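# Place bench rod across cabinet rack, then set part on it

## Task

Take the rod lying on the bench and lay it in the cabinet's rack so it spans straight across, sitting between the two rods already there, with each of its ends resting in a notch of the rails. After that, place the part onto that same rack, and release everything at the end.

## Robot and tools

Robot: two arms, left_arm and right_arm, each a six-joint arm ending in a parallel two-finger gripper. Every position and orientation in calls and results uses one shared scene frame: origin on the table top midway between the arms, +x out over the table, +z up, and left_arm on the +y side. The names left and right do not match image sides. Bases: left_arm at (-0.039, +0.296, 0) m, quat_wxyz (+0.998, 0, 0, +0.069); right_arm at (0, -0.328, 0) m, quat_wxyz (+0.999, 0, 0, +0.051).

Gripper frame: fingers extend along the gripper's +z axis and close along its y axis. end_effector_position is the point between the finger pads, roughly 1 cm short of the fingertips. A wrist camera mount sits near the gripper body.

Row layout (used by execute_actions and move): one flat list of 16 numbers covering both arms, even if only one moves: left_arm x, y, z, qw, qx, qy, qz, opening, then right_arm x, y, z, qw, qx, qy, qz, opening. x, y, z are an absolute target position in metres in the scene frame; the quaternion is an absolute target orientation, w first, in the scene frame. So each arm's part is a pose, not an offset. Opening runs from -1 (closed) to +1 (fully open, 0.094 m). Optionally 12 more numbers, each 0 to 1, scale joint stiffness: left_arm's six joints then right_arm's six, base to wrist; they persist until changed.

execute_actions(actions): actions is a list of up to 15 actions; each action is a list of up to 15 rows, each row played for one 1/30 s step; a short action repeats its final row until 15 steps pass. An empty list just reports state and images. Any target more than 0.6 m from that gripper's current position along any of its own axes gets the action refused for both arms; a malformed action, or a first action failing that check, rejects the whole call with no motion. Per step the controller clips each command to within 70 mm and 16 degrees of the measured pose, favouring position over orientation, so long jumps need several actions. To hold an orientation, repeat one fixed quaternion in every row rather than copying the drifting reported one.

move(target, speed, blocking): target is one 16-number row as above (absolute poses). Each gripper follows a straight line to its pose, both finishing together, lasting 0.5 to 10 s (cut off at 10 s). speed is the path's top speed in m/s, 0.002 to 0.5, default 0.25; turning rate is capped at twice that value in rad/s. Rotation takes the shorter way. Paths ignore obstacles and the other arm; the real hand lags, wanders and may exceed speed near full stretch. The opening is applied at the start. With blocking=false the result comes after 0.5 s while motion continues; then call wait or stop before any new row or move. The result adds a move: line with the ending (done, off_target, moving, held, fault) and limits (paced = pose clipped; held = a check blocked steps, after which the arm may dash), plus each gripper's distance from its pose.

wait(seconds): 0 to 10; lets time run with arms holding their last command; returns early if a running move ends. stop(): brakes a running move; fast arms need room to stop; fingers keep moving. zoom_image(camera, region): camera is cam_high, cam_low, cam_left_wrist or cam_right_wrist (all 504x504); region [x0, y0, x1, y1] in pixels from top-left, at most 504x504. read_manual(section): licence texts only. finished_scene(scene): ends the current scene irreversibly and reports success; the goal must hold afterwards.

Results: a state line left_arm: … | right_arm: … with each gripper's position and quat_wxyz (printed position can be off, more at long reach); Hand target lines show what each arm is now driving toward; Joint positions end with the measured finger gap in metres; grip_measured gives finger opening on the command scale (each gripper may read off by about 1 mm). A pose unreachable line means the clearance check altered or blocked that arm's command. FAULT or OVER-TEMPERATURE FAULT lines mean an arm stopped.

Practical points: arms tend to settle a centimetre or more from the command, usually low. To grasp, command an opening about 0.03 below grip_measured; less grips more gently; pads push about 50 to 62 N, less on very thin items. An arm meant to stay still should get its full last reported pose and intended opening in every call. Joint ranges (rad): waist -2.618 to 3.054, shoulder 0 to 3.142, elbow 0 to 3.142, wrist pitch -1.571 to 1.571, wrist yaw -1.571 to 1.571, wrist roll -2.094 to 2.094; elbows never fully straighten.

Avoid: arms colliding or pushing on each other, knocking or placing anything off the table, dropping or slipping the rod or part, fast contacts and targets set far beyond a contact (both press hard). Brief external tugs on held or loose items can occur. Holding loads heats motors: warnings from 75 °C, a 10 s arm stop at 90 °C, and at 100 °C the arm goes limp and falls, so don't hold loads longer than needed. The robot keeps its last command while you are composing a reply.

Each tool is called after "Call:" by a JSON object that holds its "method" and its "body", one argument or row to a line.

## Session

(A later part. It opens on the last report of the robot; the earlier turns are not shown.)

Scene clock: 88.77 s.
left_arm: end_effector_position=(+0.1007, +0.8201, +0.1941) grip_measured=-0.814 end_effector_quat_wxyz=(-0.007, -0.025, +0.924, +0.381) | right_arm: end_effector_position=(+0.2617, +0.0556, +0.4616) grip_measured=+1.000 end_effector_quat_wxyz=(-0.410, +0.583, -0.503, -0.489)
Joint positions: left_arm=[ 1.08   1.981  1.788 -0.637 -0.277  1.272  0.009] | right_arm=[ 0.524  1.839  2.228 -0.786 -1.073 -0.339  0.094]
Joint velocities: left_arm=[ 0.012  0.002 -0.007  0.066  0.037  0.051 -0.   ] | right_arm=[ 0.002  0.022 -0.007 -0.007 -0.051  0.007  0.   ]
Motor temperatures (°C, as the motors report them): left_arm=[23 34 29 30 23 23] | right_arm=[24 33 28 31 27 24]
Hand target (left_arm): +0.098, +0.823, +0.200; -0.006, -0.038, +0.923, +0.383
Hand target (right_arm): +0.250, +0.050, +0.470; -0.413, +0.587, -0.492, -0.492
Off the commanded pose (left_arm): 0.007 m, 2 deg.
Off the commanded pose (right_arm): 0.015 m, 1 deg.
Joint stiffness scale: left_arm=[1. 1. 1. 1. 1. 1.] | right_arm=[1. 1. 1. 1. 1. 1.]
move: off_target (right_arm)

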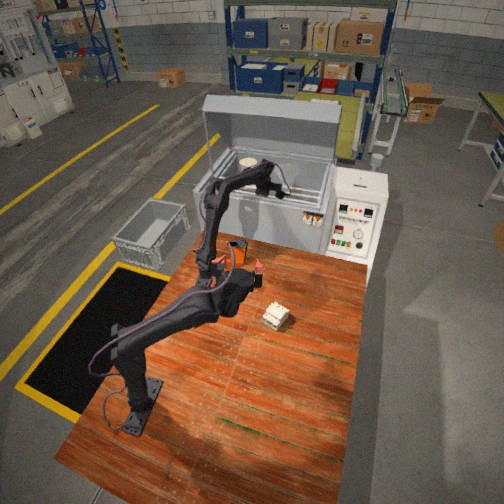

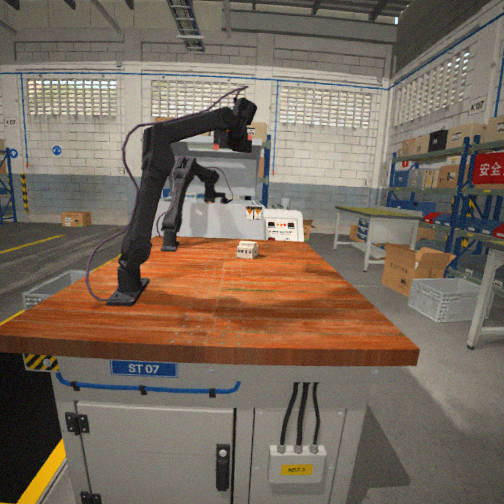

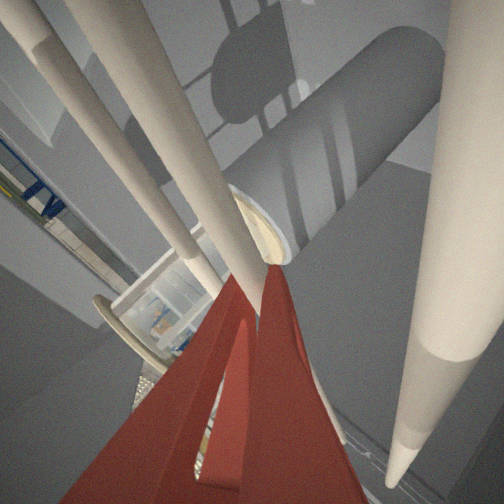

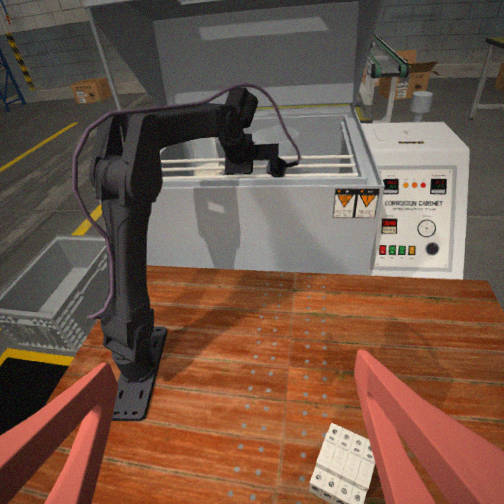

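Call:
{"method": "move", "body": {
  "target": [0.098,0.823,0.198,-0.006,-0.03,0.924,0.383,-0.55,0.25,0.05,0.47,0.413,-0.587,0.492,0.492,1]
}}

Call:
{"method": "move", "body": {
  "target": [0.098,0.75,0.285,-0.006,-0.03,0.924,0.383,-0.55,0.25,0.05,0.47,0.413,-0.587,0.492,0.492,1],
  "speed": 0.08
}}

Call:
{"method": "zoom_image", "body": {
  "camera": "cam_right_wrist",
  "region": [100, 100, 400, 220]
}}

Call:
{"method": "move", "body": {
  "target": [0.22,0.5,0.3,0.28,-0.54,0.77,0.196,1,0.25,-0.2,0.47,0.52,-0.44,0.62,0.38,1],
  "speed": 0.3
}}

Call:
{"method": "move", "body": {
  "target": [0.325,0.13,0.11,0.28,-0.54,0.77,0.196,1,0.25,-0.2,0.47,0.52,-0.44,0.62,0.38,1],
  "speed": 0.3
}}

Scene clock: 96.50 s.
left_arm: end_effector_position=(+0.1007, +0.8201, +0.1941) grip_measured=-0.552 end_effector_quat_wxyz=(-0.007, -0.025, +0.924, +0.381) | right_arm: end_effector_position=(+0.2617, +0.0556, +0.4616) grip_measured=+1.000 end_effector_quat_wxyz=(-0.410, +0.583, -0.503, -0.489)
Joint positions: left_arm=[ 1.08   1.981  1.788 -0.637 -0.277  1.272  0.021] | right_arm=[ 0.524  1.839  2.228 -0.786 -1.073 -0.339  0.094]
Joint velocities: left_arm=[-0.002 -0.002 -0.007  0.051 -0.007 -0.051  0.   ] | right_arm=[-0.022  0.002  0.007  0.022  0.051 -0.022  0.   ]
Motor temperatures (°C, as the motors report them): left_arm=[23 34 30 30 23 23] | right_arm=[24 34 28 31 27 24]
Hand target (left_arm): +0.098, +0.823, +0.198; -0.006, -0.030, +0.923, +0.383
Hand target (right_arm): +0.250, +0.050, +0.470; -0.413, +0.587, -0.492, -0.492
Off the commanded pose (left_arm): 0.006 m, 1 deg.
Off the commanded pose (right_arm): 0.015 m, 1 deg.
Joint stiffness scale: left_arm=[1. 1. 1. 1. 1. 1.] | right_arm=[1. 1. 1. 1. 1. 1.]
move: off_target (right_arm)

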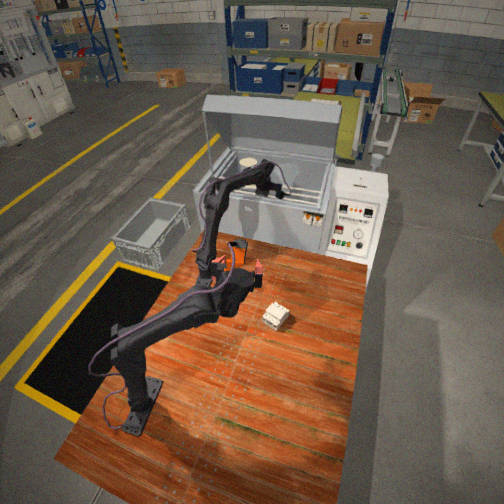

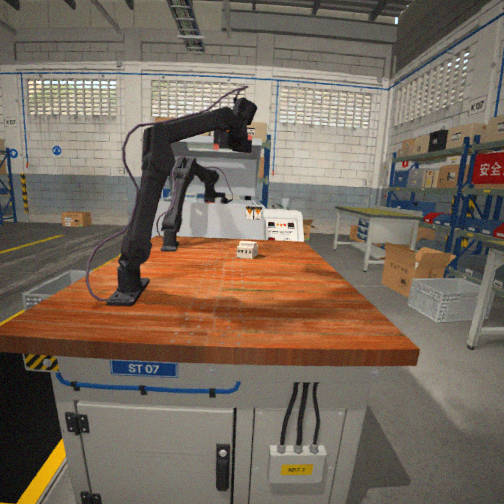

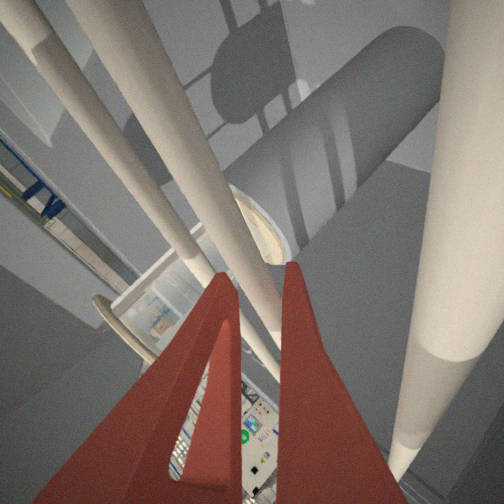

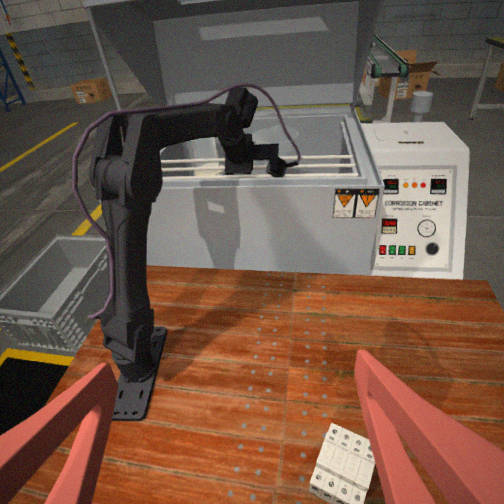

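Scene clock: 98.50 s.
left_arm: end_effector_position=(+0.0949, +0.7527, +0.2680) grip_measured=-0.552 end_effector_quat_wxyz=(-0.014, -0.023, +0.929, +0.368) | right_arm: end_effector_position=(+0.2617, +0.0556, +0.4616) grip_measured=+1.000 end_effector_quat_wxyz=(-0.410, +0.583, -0.503, -0.489)
Joint positions: left_arm=[ 1.029  1.792  1.855 -0.935 -0.314  1.232  0.021] | right_arm=[ 0.524  1.839  2.228 -0.786 -1.073 -0.339  0.094]
Joint velocities: left_arm=[ 0.007  0.002 -0.017  0.007 -0.022 -0.022 -0.   ] | right_arm=[-0.002  0.022 -0.002  0.037  0.051 -0.037  0.   ]
Motor temperatures (°C, as the motors report them): left_arm=[23 34 30 30 23 23] | right_arm=[24 34 28 31 27 24]
Hand target (left_arm): +0.098, +0.749, +0.285; -0.005, -0.030, +0.923, +0.382
Hand target (right_arm): +0.250, +0.050, +0.470; -0.413, +0.587, -0.492, -0.492
Off the commanded pose (left_arm): 0.018 m, 2 deg.
Off the commanded pose (right_arm): 0.015 m, 1 deg.
Joint stiffness scale: left_arm=[1. 1. 1. 1. 1. 1.] | right_arm=[1. 1. 1. 1. 1. 1.]
move: off_target (left_arm, right_arm)

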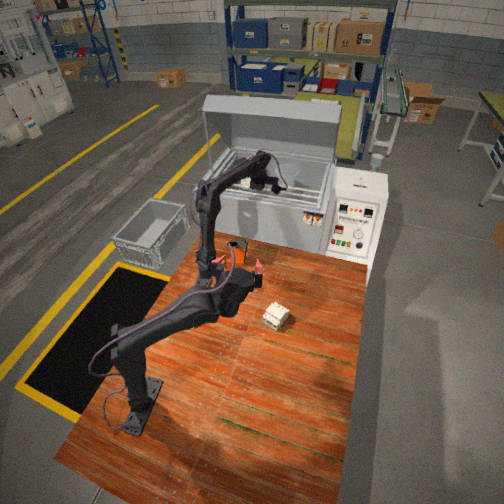

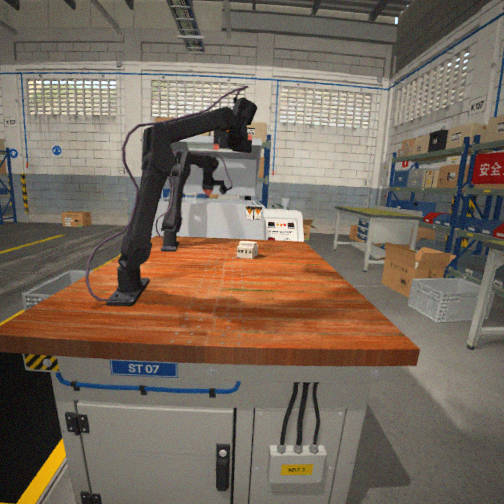

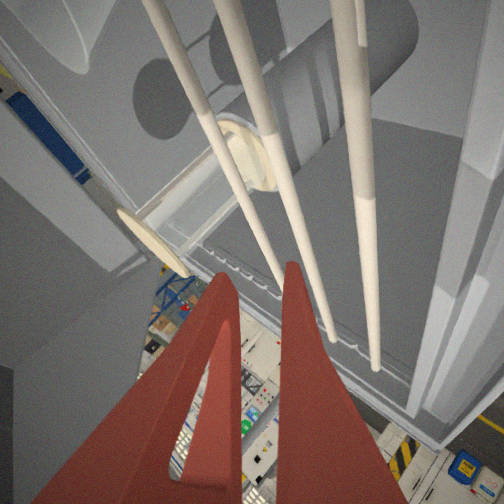

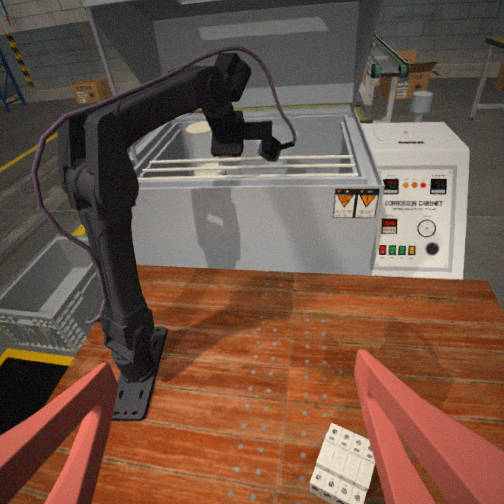

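Region (100, 100, 400, 220) of cam_right_wrist's 504x504 image, scaled by 1.680, with more detail than that image has; it fills the top 202 rows of this view, and the rest is white.

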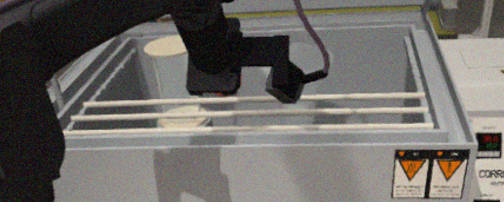

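Scene clock: 101.60 s.
left_arm: end_effector_position=(+0.2252, +0.4993, +0.2963) grip_measured=+1.000 end_effector_quat_wxyz=(+0.276, -0.541, +0.773, +0.182) | right_arm: end_effector_position=(+0.2483, -0.1989, +0.4627) grip_measured=+1.000 end_effector_quat_wxyz=(+0.516, -0.439, +0.630, +0.379)
Joint positions: left_arm=[ 0.279  1.442  1.681 -1.292 -0.452 -0.682  0.094] | right_arm=[-0.296  1.383  1.9   -1.455 -1.347 -0.9    0.094]
Joint velocities: left_arm=[ 0.002 -0.017 -0.002 -0.022  0.007 -0.081  0.   ] | right_arm=[-0.017  0.022  0.071 -0.081  0.051 -0.198  0.   ]
Motor temperatures (°C, as the motors report them): left_arm=[23 34 30 30 23 23] | right_arm=[24 33 28 31 27 24]
Hand target (left_arm): +0.221, +0.497, +0.299; +0.279, -0.542, +0.770, +0.188
Hand target (right_arm): +0.246, -0.200, +0.469; +0.521, -0.440, +0.624, +0.382
Off the commanded pose (left_arm): 0.006 m, 2 deg.
Off the commanded pose (right_arm): 0.008 m, 1 deg.
Joint stiffness scale: left_arm=[1. 1. 1. 1. 1. 1.] | right_arm=[1. 1. 1. 1. 1. 1.]
move: done

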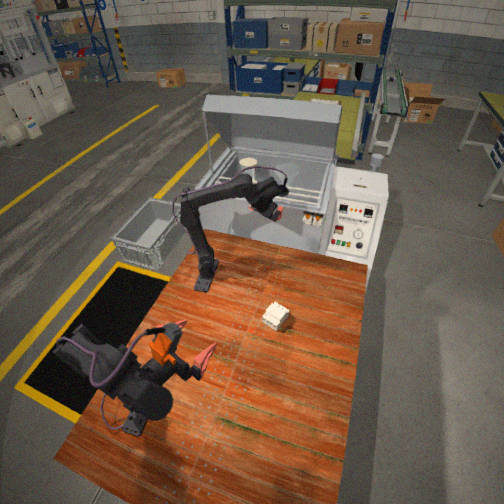

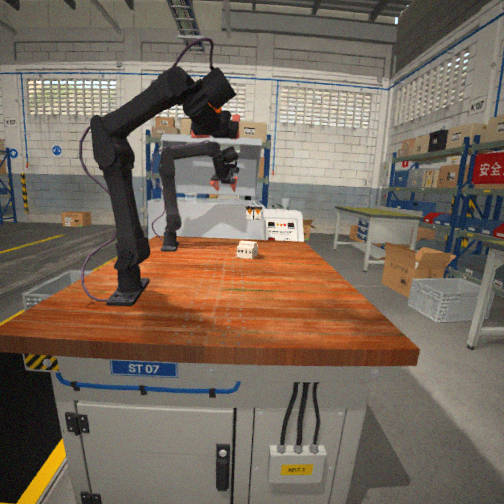

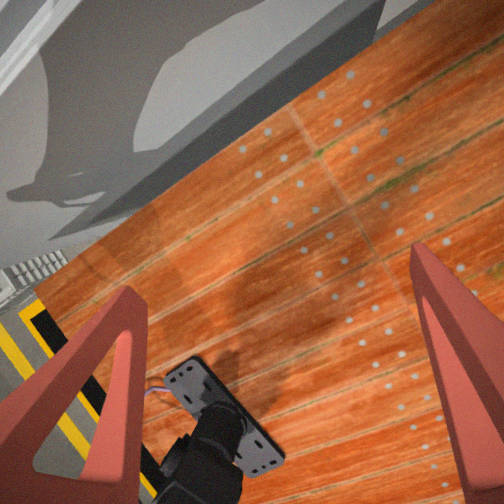

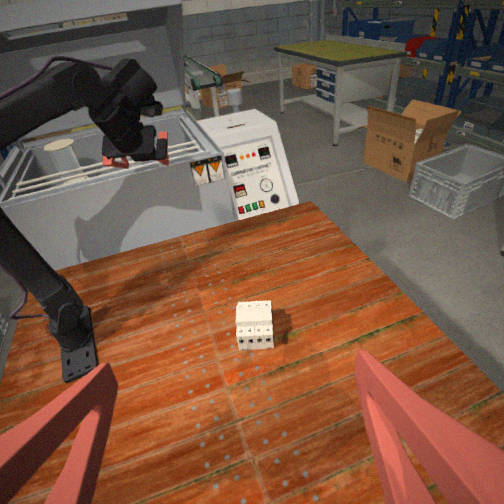

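Scene clock: 103.70 s.
left_arm: end_effector_position=(+0.3197, +0.1245, +0.0955) grip_measured=+1.000 end_effector_quat_wxyz=(+0.264, -0.535, +0.779, +0.191) | right_arm: end_effector_position=(+0.2488, -0.1992, +0.4620) grip_measured=+1.000 end_effector_quat_wxyz=(+0.516, -0.439, +0.631, +0.378)
Joint positions: left_arm=[-0.848  2.274  1.968 -1.539 -0.614 -2.     0.094] | right_arm=[-0.296  1.383  1.901 -1.455 -1.342 -0.901  0.094]
Joint velocities: left_arm=[-0.022 -0.007 -0.007 -0.051 -0.022 -0.022  0.   ] | right_arm=[-0.002 -0.002 -0.007  0.022 -0.007  0.007  0.   ]
Motor temperatures (°C, as the motors report them): left_arm=[23 34 30 30 23 23] | right_arm=[24 32 28 31 27 24]
Hand target (left_arm): +0.323, +0.125, +0.106; +0.274, -0.541, +0.773, +0.184
Hand target (right_arm): +0.250, -0.200, +0.470; +0.523, -0.441, +0.622, +0.381
Off the commanded pose (left_arm): 0.016 m, 2 deg.
Off the commanded pose (right_arm): 0.008 m, 1 deg.
Joint stiffness scale: left_arm=[1. 1. 1. 1. 1. 1.] | right_arm=[1. 1. 1. 1. 1. 1.]
joint sent to its limit (left arm) — the command would take joint 4 (wrist pitch) past its lower limit, so that joint was sent only as far as its limit.
move: off_target (left_arm)

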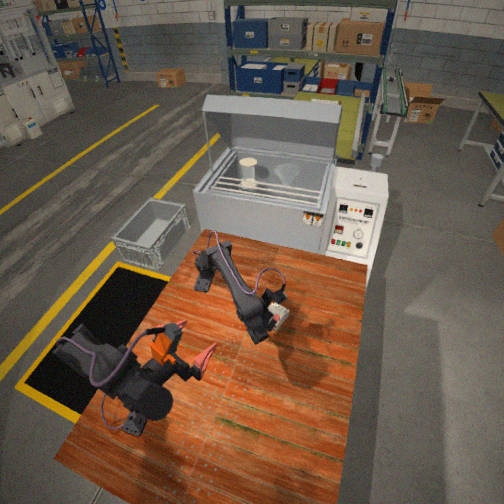

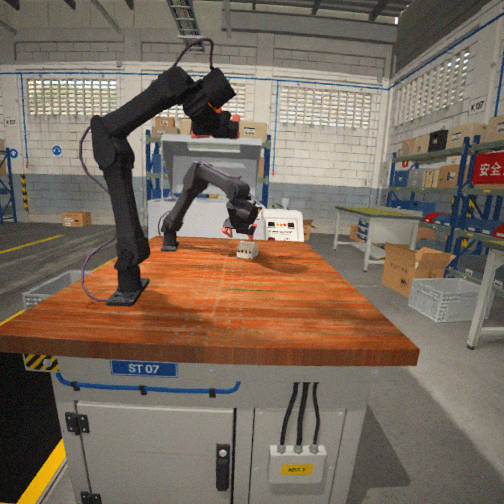

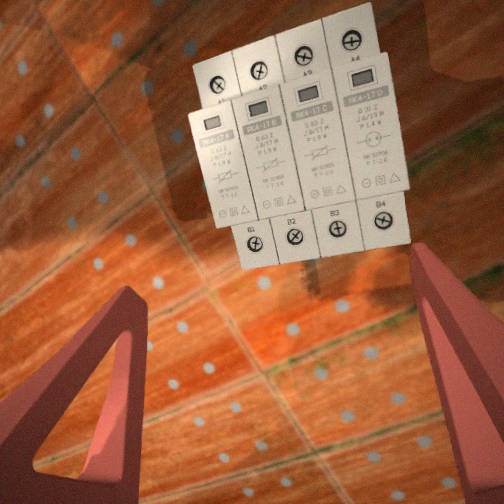

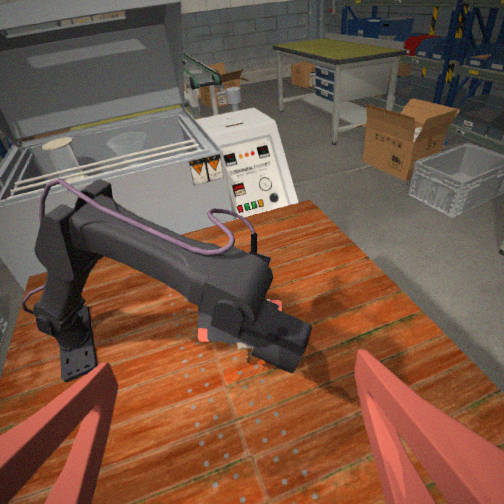

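Call:
{"method": "move", "body": {
  "target": [0.345,0.135,0.10,0.28,-0.54,0.77,0.196,1,0.25,-0.2,0.47,0.52,-0.44,0.62,0.38,1],
  "speed": 0.05
}}

Scene clock: 114.37 s.
left_arm: end_effector_position=(+0.3384, +0.1309, +0.0941) grip_measured=+1.000 end_effector_quat_wxyz=(+0.268, -0.544, +0.772, +0.190) | right_arm: end_effector_position=(+0.2488, -0.1992, +0.4620) grip_measured=+1.000 end_effector_quat_wxyz=(+0.516, -0.439, +0.631, +0.378)
Joint positions: left_arm=[-0.81   2.32   2.039 -1.542 -0.628 -1.98   0.094] | right_arm=[-0.296  1.383  1.901 -1.455 -1.342 -0.901  0.094]
Joint velocities: left_arm=[-0.002  0.007  0.007  0.007  0.007 -0.051  0.   ] | right_arm=[-0.002 -0.012  0.012 -0.095 -0.037 -0.11   0.   ]
Motor temperatures (°C, as the motors report them): left_arm=[23 35 30 29 23 23] | right_arm=[24 30 29 30 27 24]
Hand target (left_arm): +0.345, +0.135, +0.100; +0.281, -0.539, +0.770, +0.194
Hand target (right_arm): +0.250, -0.200, +0.470; +0.523, -0.441, +0.622, +0.381
Off the commanded pose (left_arm): 0.010 m, 2 deg.
Off the commanded pose (right_arm): 0.008 m, 1 deg.
Joint stiffness scale: left_arm=[1. 1. 1. 1. 1. 1.] | right_arm=[1. 1. 1. 1. 1. 1.]
joint sent to its limit (left arm) — the command would take joint 4 (wrist pitch) past its lower limit, so that joint was sent only as far as its limit.
move: done

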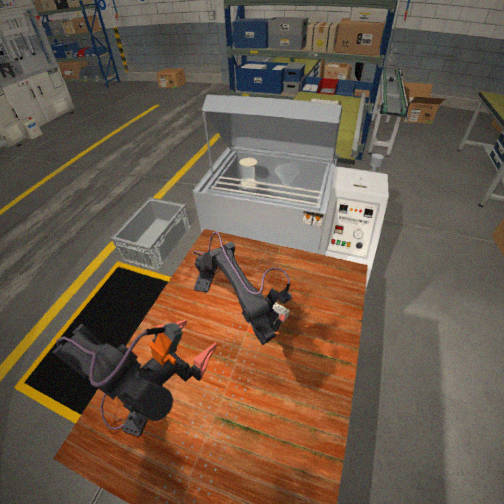

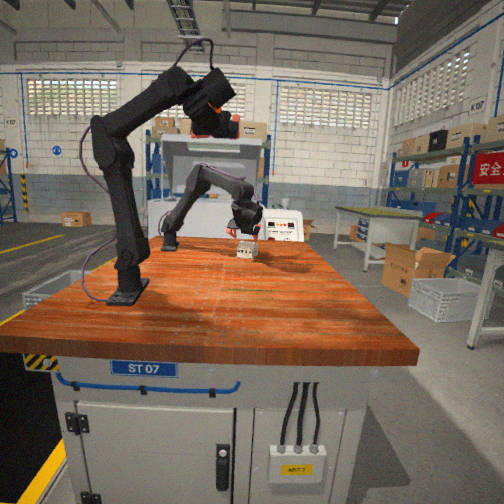

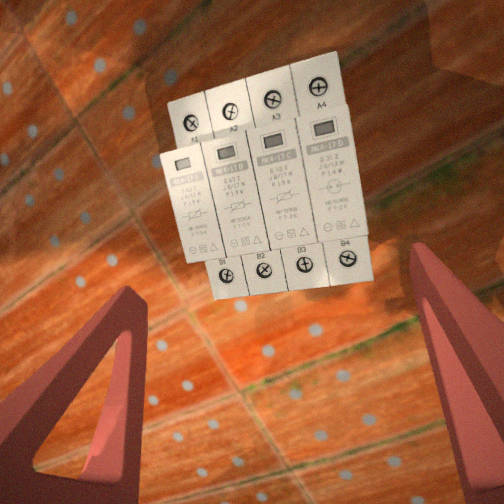

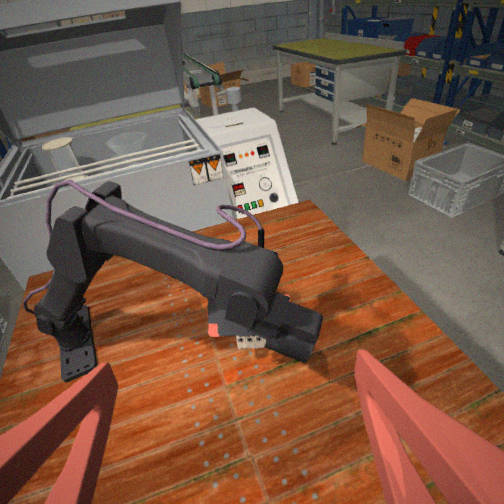

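Call:
{"method": "move", "body": {
  "target": [0.354,0.155,0.065,0.28,-0.54,0.77,0.196,1,0.25,-0.2,0.47,0.52,-0.44,0.62,0.38,1],
  "speed": 0.04
}}

Scene clock: 117.40 s.
left_arm: end_effector_position=(+0.3519, +0.1470, +0.0652) grip_measured=+1.000 end_effector_quat_wxyz=(+0.269, -0.545, +0.772, +0.187) | right_arm: end_effector_position=(+0.2488, -0.1992, +0.4620) grip_measured=+1.000 end_effector_quat_wxyz=(+0.516, -0.439, +0.631, +0.378)
Joint positions: left_arm=[-0.761  2.32   1.928 -1.389 -0.639 -1.922  0.094] | right_arm=[-0.296  1.383  1.901 -1.455 -1.342 -0.901  0.094]
Joint velocities: left_arm=[-0.012 -0.017  0.002 -0.037  0.022  0.051  0.   ] | right_arm=[-0.007  0.002 -0.007  0.022  0.051  0.066  0.   ]
Motor temperatures (°C, as the motors report them): left_arm=[23 35 30 29 24 23] | right_arm=[24 30 29 30 27 24]
Hand target (left_arm): +0.354, +0.155, +0.065; +0.280, -0.540, +0.769, +0.196
Hand target (right_arm): +0.250, -0.200, +0.470; +0.523, -0.441, +0.622, +0.381
Off the commanded pose (left_arm): 0.008 m, 2 deg.
Off the commanded pose (right_arm): 0.008 m, 1 deg.
Joint stiffness scale: left_arm=[1. 1. 1. 1. 1. 1.] | right_arm=[1. 1. 1. 1. 1. 1.]
move: done

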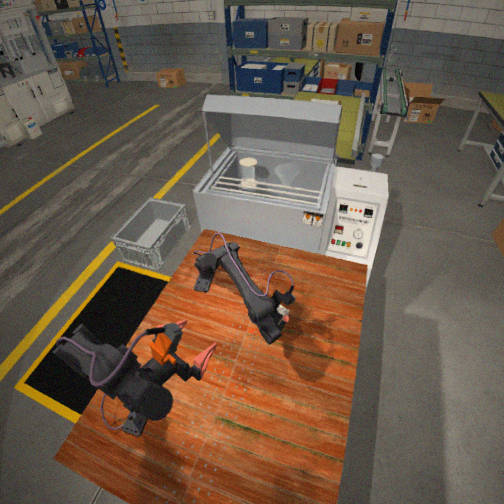

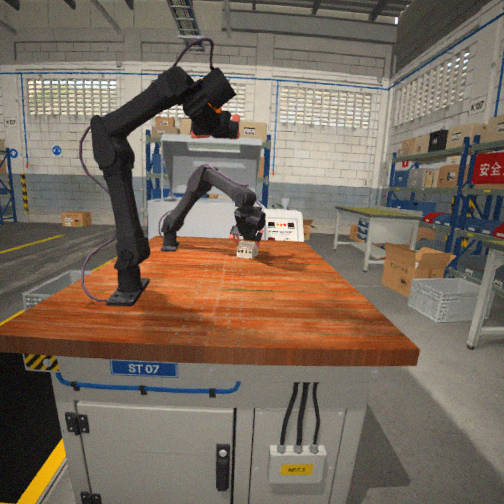

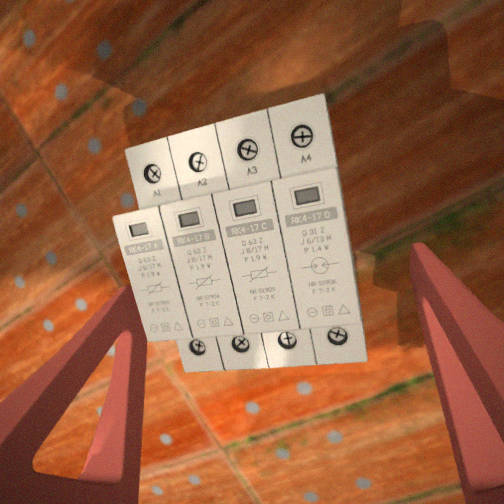

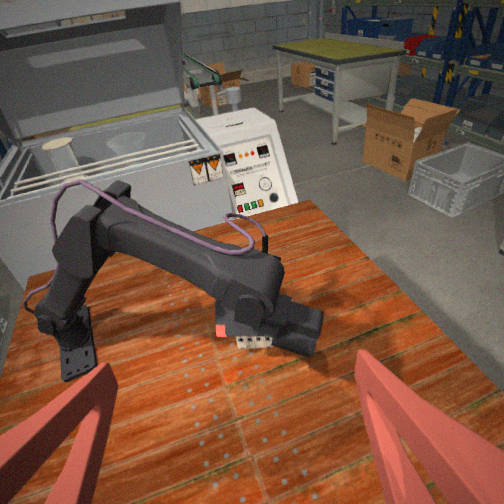

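Shift left 8mm, forward 8mm, down.

Call:
{"method": "move", "body": {
  "target": [0.346,0.166,0.043,0.28,-0.54,0.77,0.196,1,0.25,-0.2,0.47,0.52,-0.44,0.62,0.38,1],
  "speed": 0.03
}}

Scene clock: 120.57 s.
left_arm: end_effector_position=(+0.3428, +0.1586, +0.0352) grip_measured=+1.000 end_effector_quat_wxyz=(+0.266, -0.541, +0.773, +0.197) | right_arm: end_effector_position=(+0.2488, -0.1992, +0.4620) grip_measured=+1.000 end_effector_quat_wxyz=(+0.516, -0.439, +0.631, +0.378)
Joint positions: left_arm=[-0.751  2.306  1.778 -1.267 -0.641 -1.91   0.094] | right_arm=[-0.296  1.383  1.901 -1.455 -1.342 -0.901  0.094]
Joint velocities: left_arm=[-0.002 -0.012 -0.012  0.037 -0.066 -0.022  0.   ] | right_arm=[ 0.012  0.007 -0.007  0.037 -0.051  0.037  0.   ]
Motor temperatures (°C, as the motors report them): left_arm=[23 35 29 28 24 23] | right_arm=[24 30 29 30 27 24]
Hand target (left_arm): +0.346, +0.166, +0.043; +0.280, -0.540, +0.769, +0.196
Hand target (right_arm): +0.250, -0.200, +0.470; +0.523, -0.441, +0.622, +0.381
Off the commanded pose (left_arm): 0.011 m, 2 deg.
Off the commanded pose (right_arm): 0.008 m, 1 deg.
Joint stiffness scale: left_arm=[1. 1. 1. 1. 1. 1.] | right_arm=[1. 1. 1. 1. 1. 1.]
move: off_target (left_arm)

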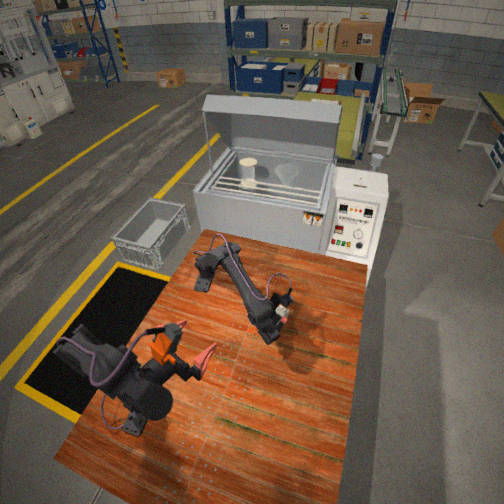

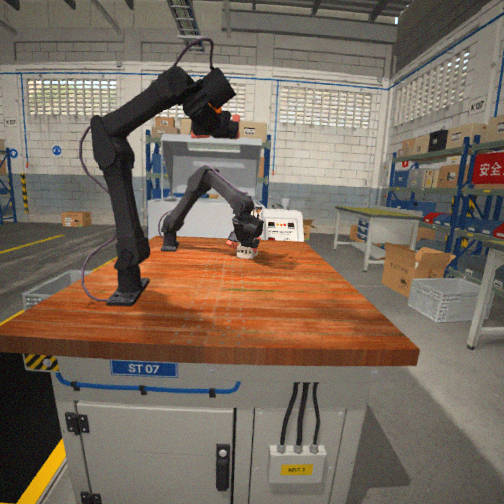

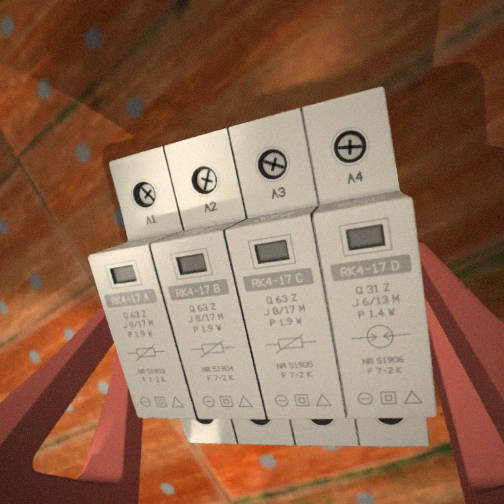

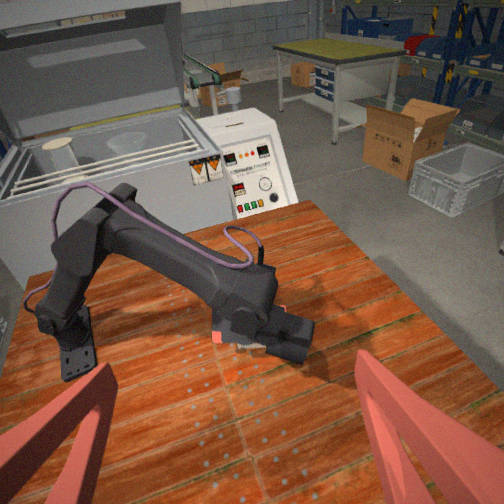

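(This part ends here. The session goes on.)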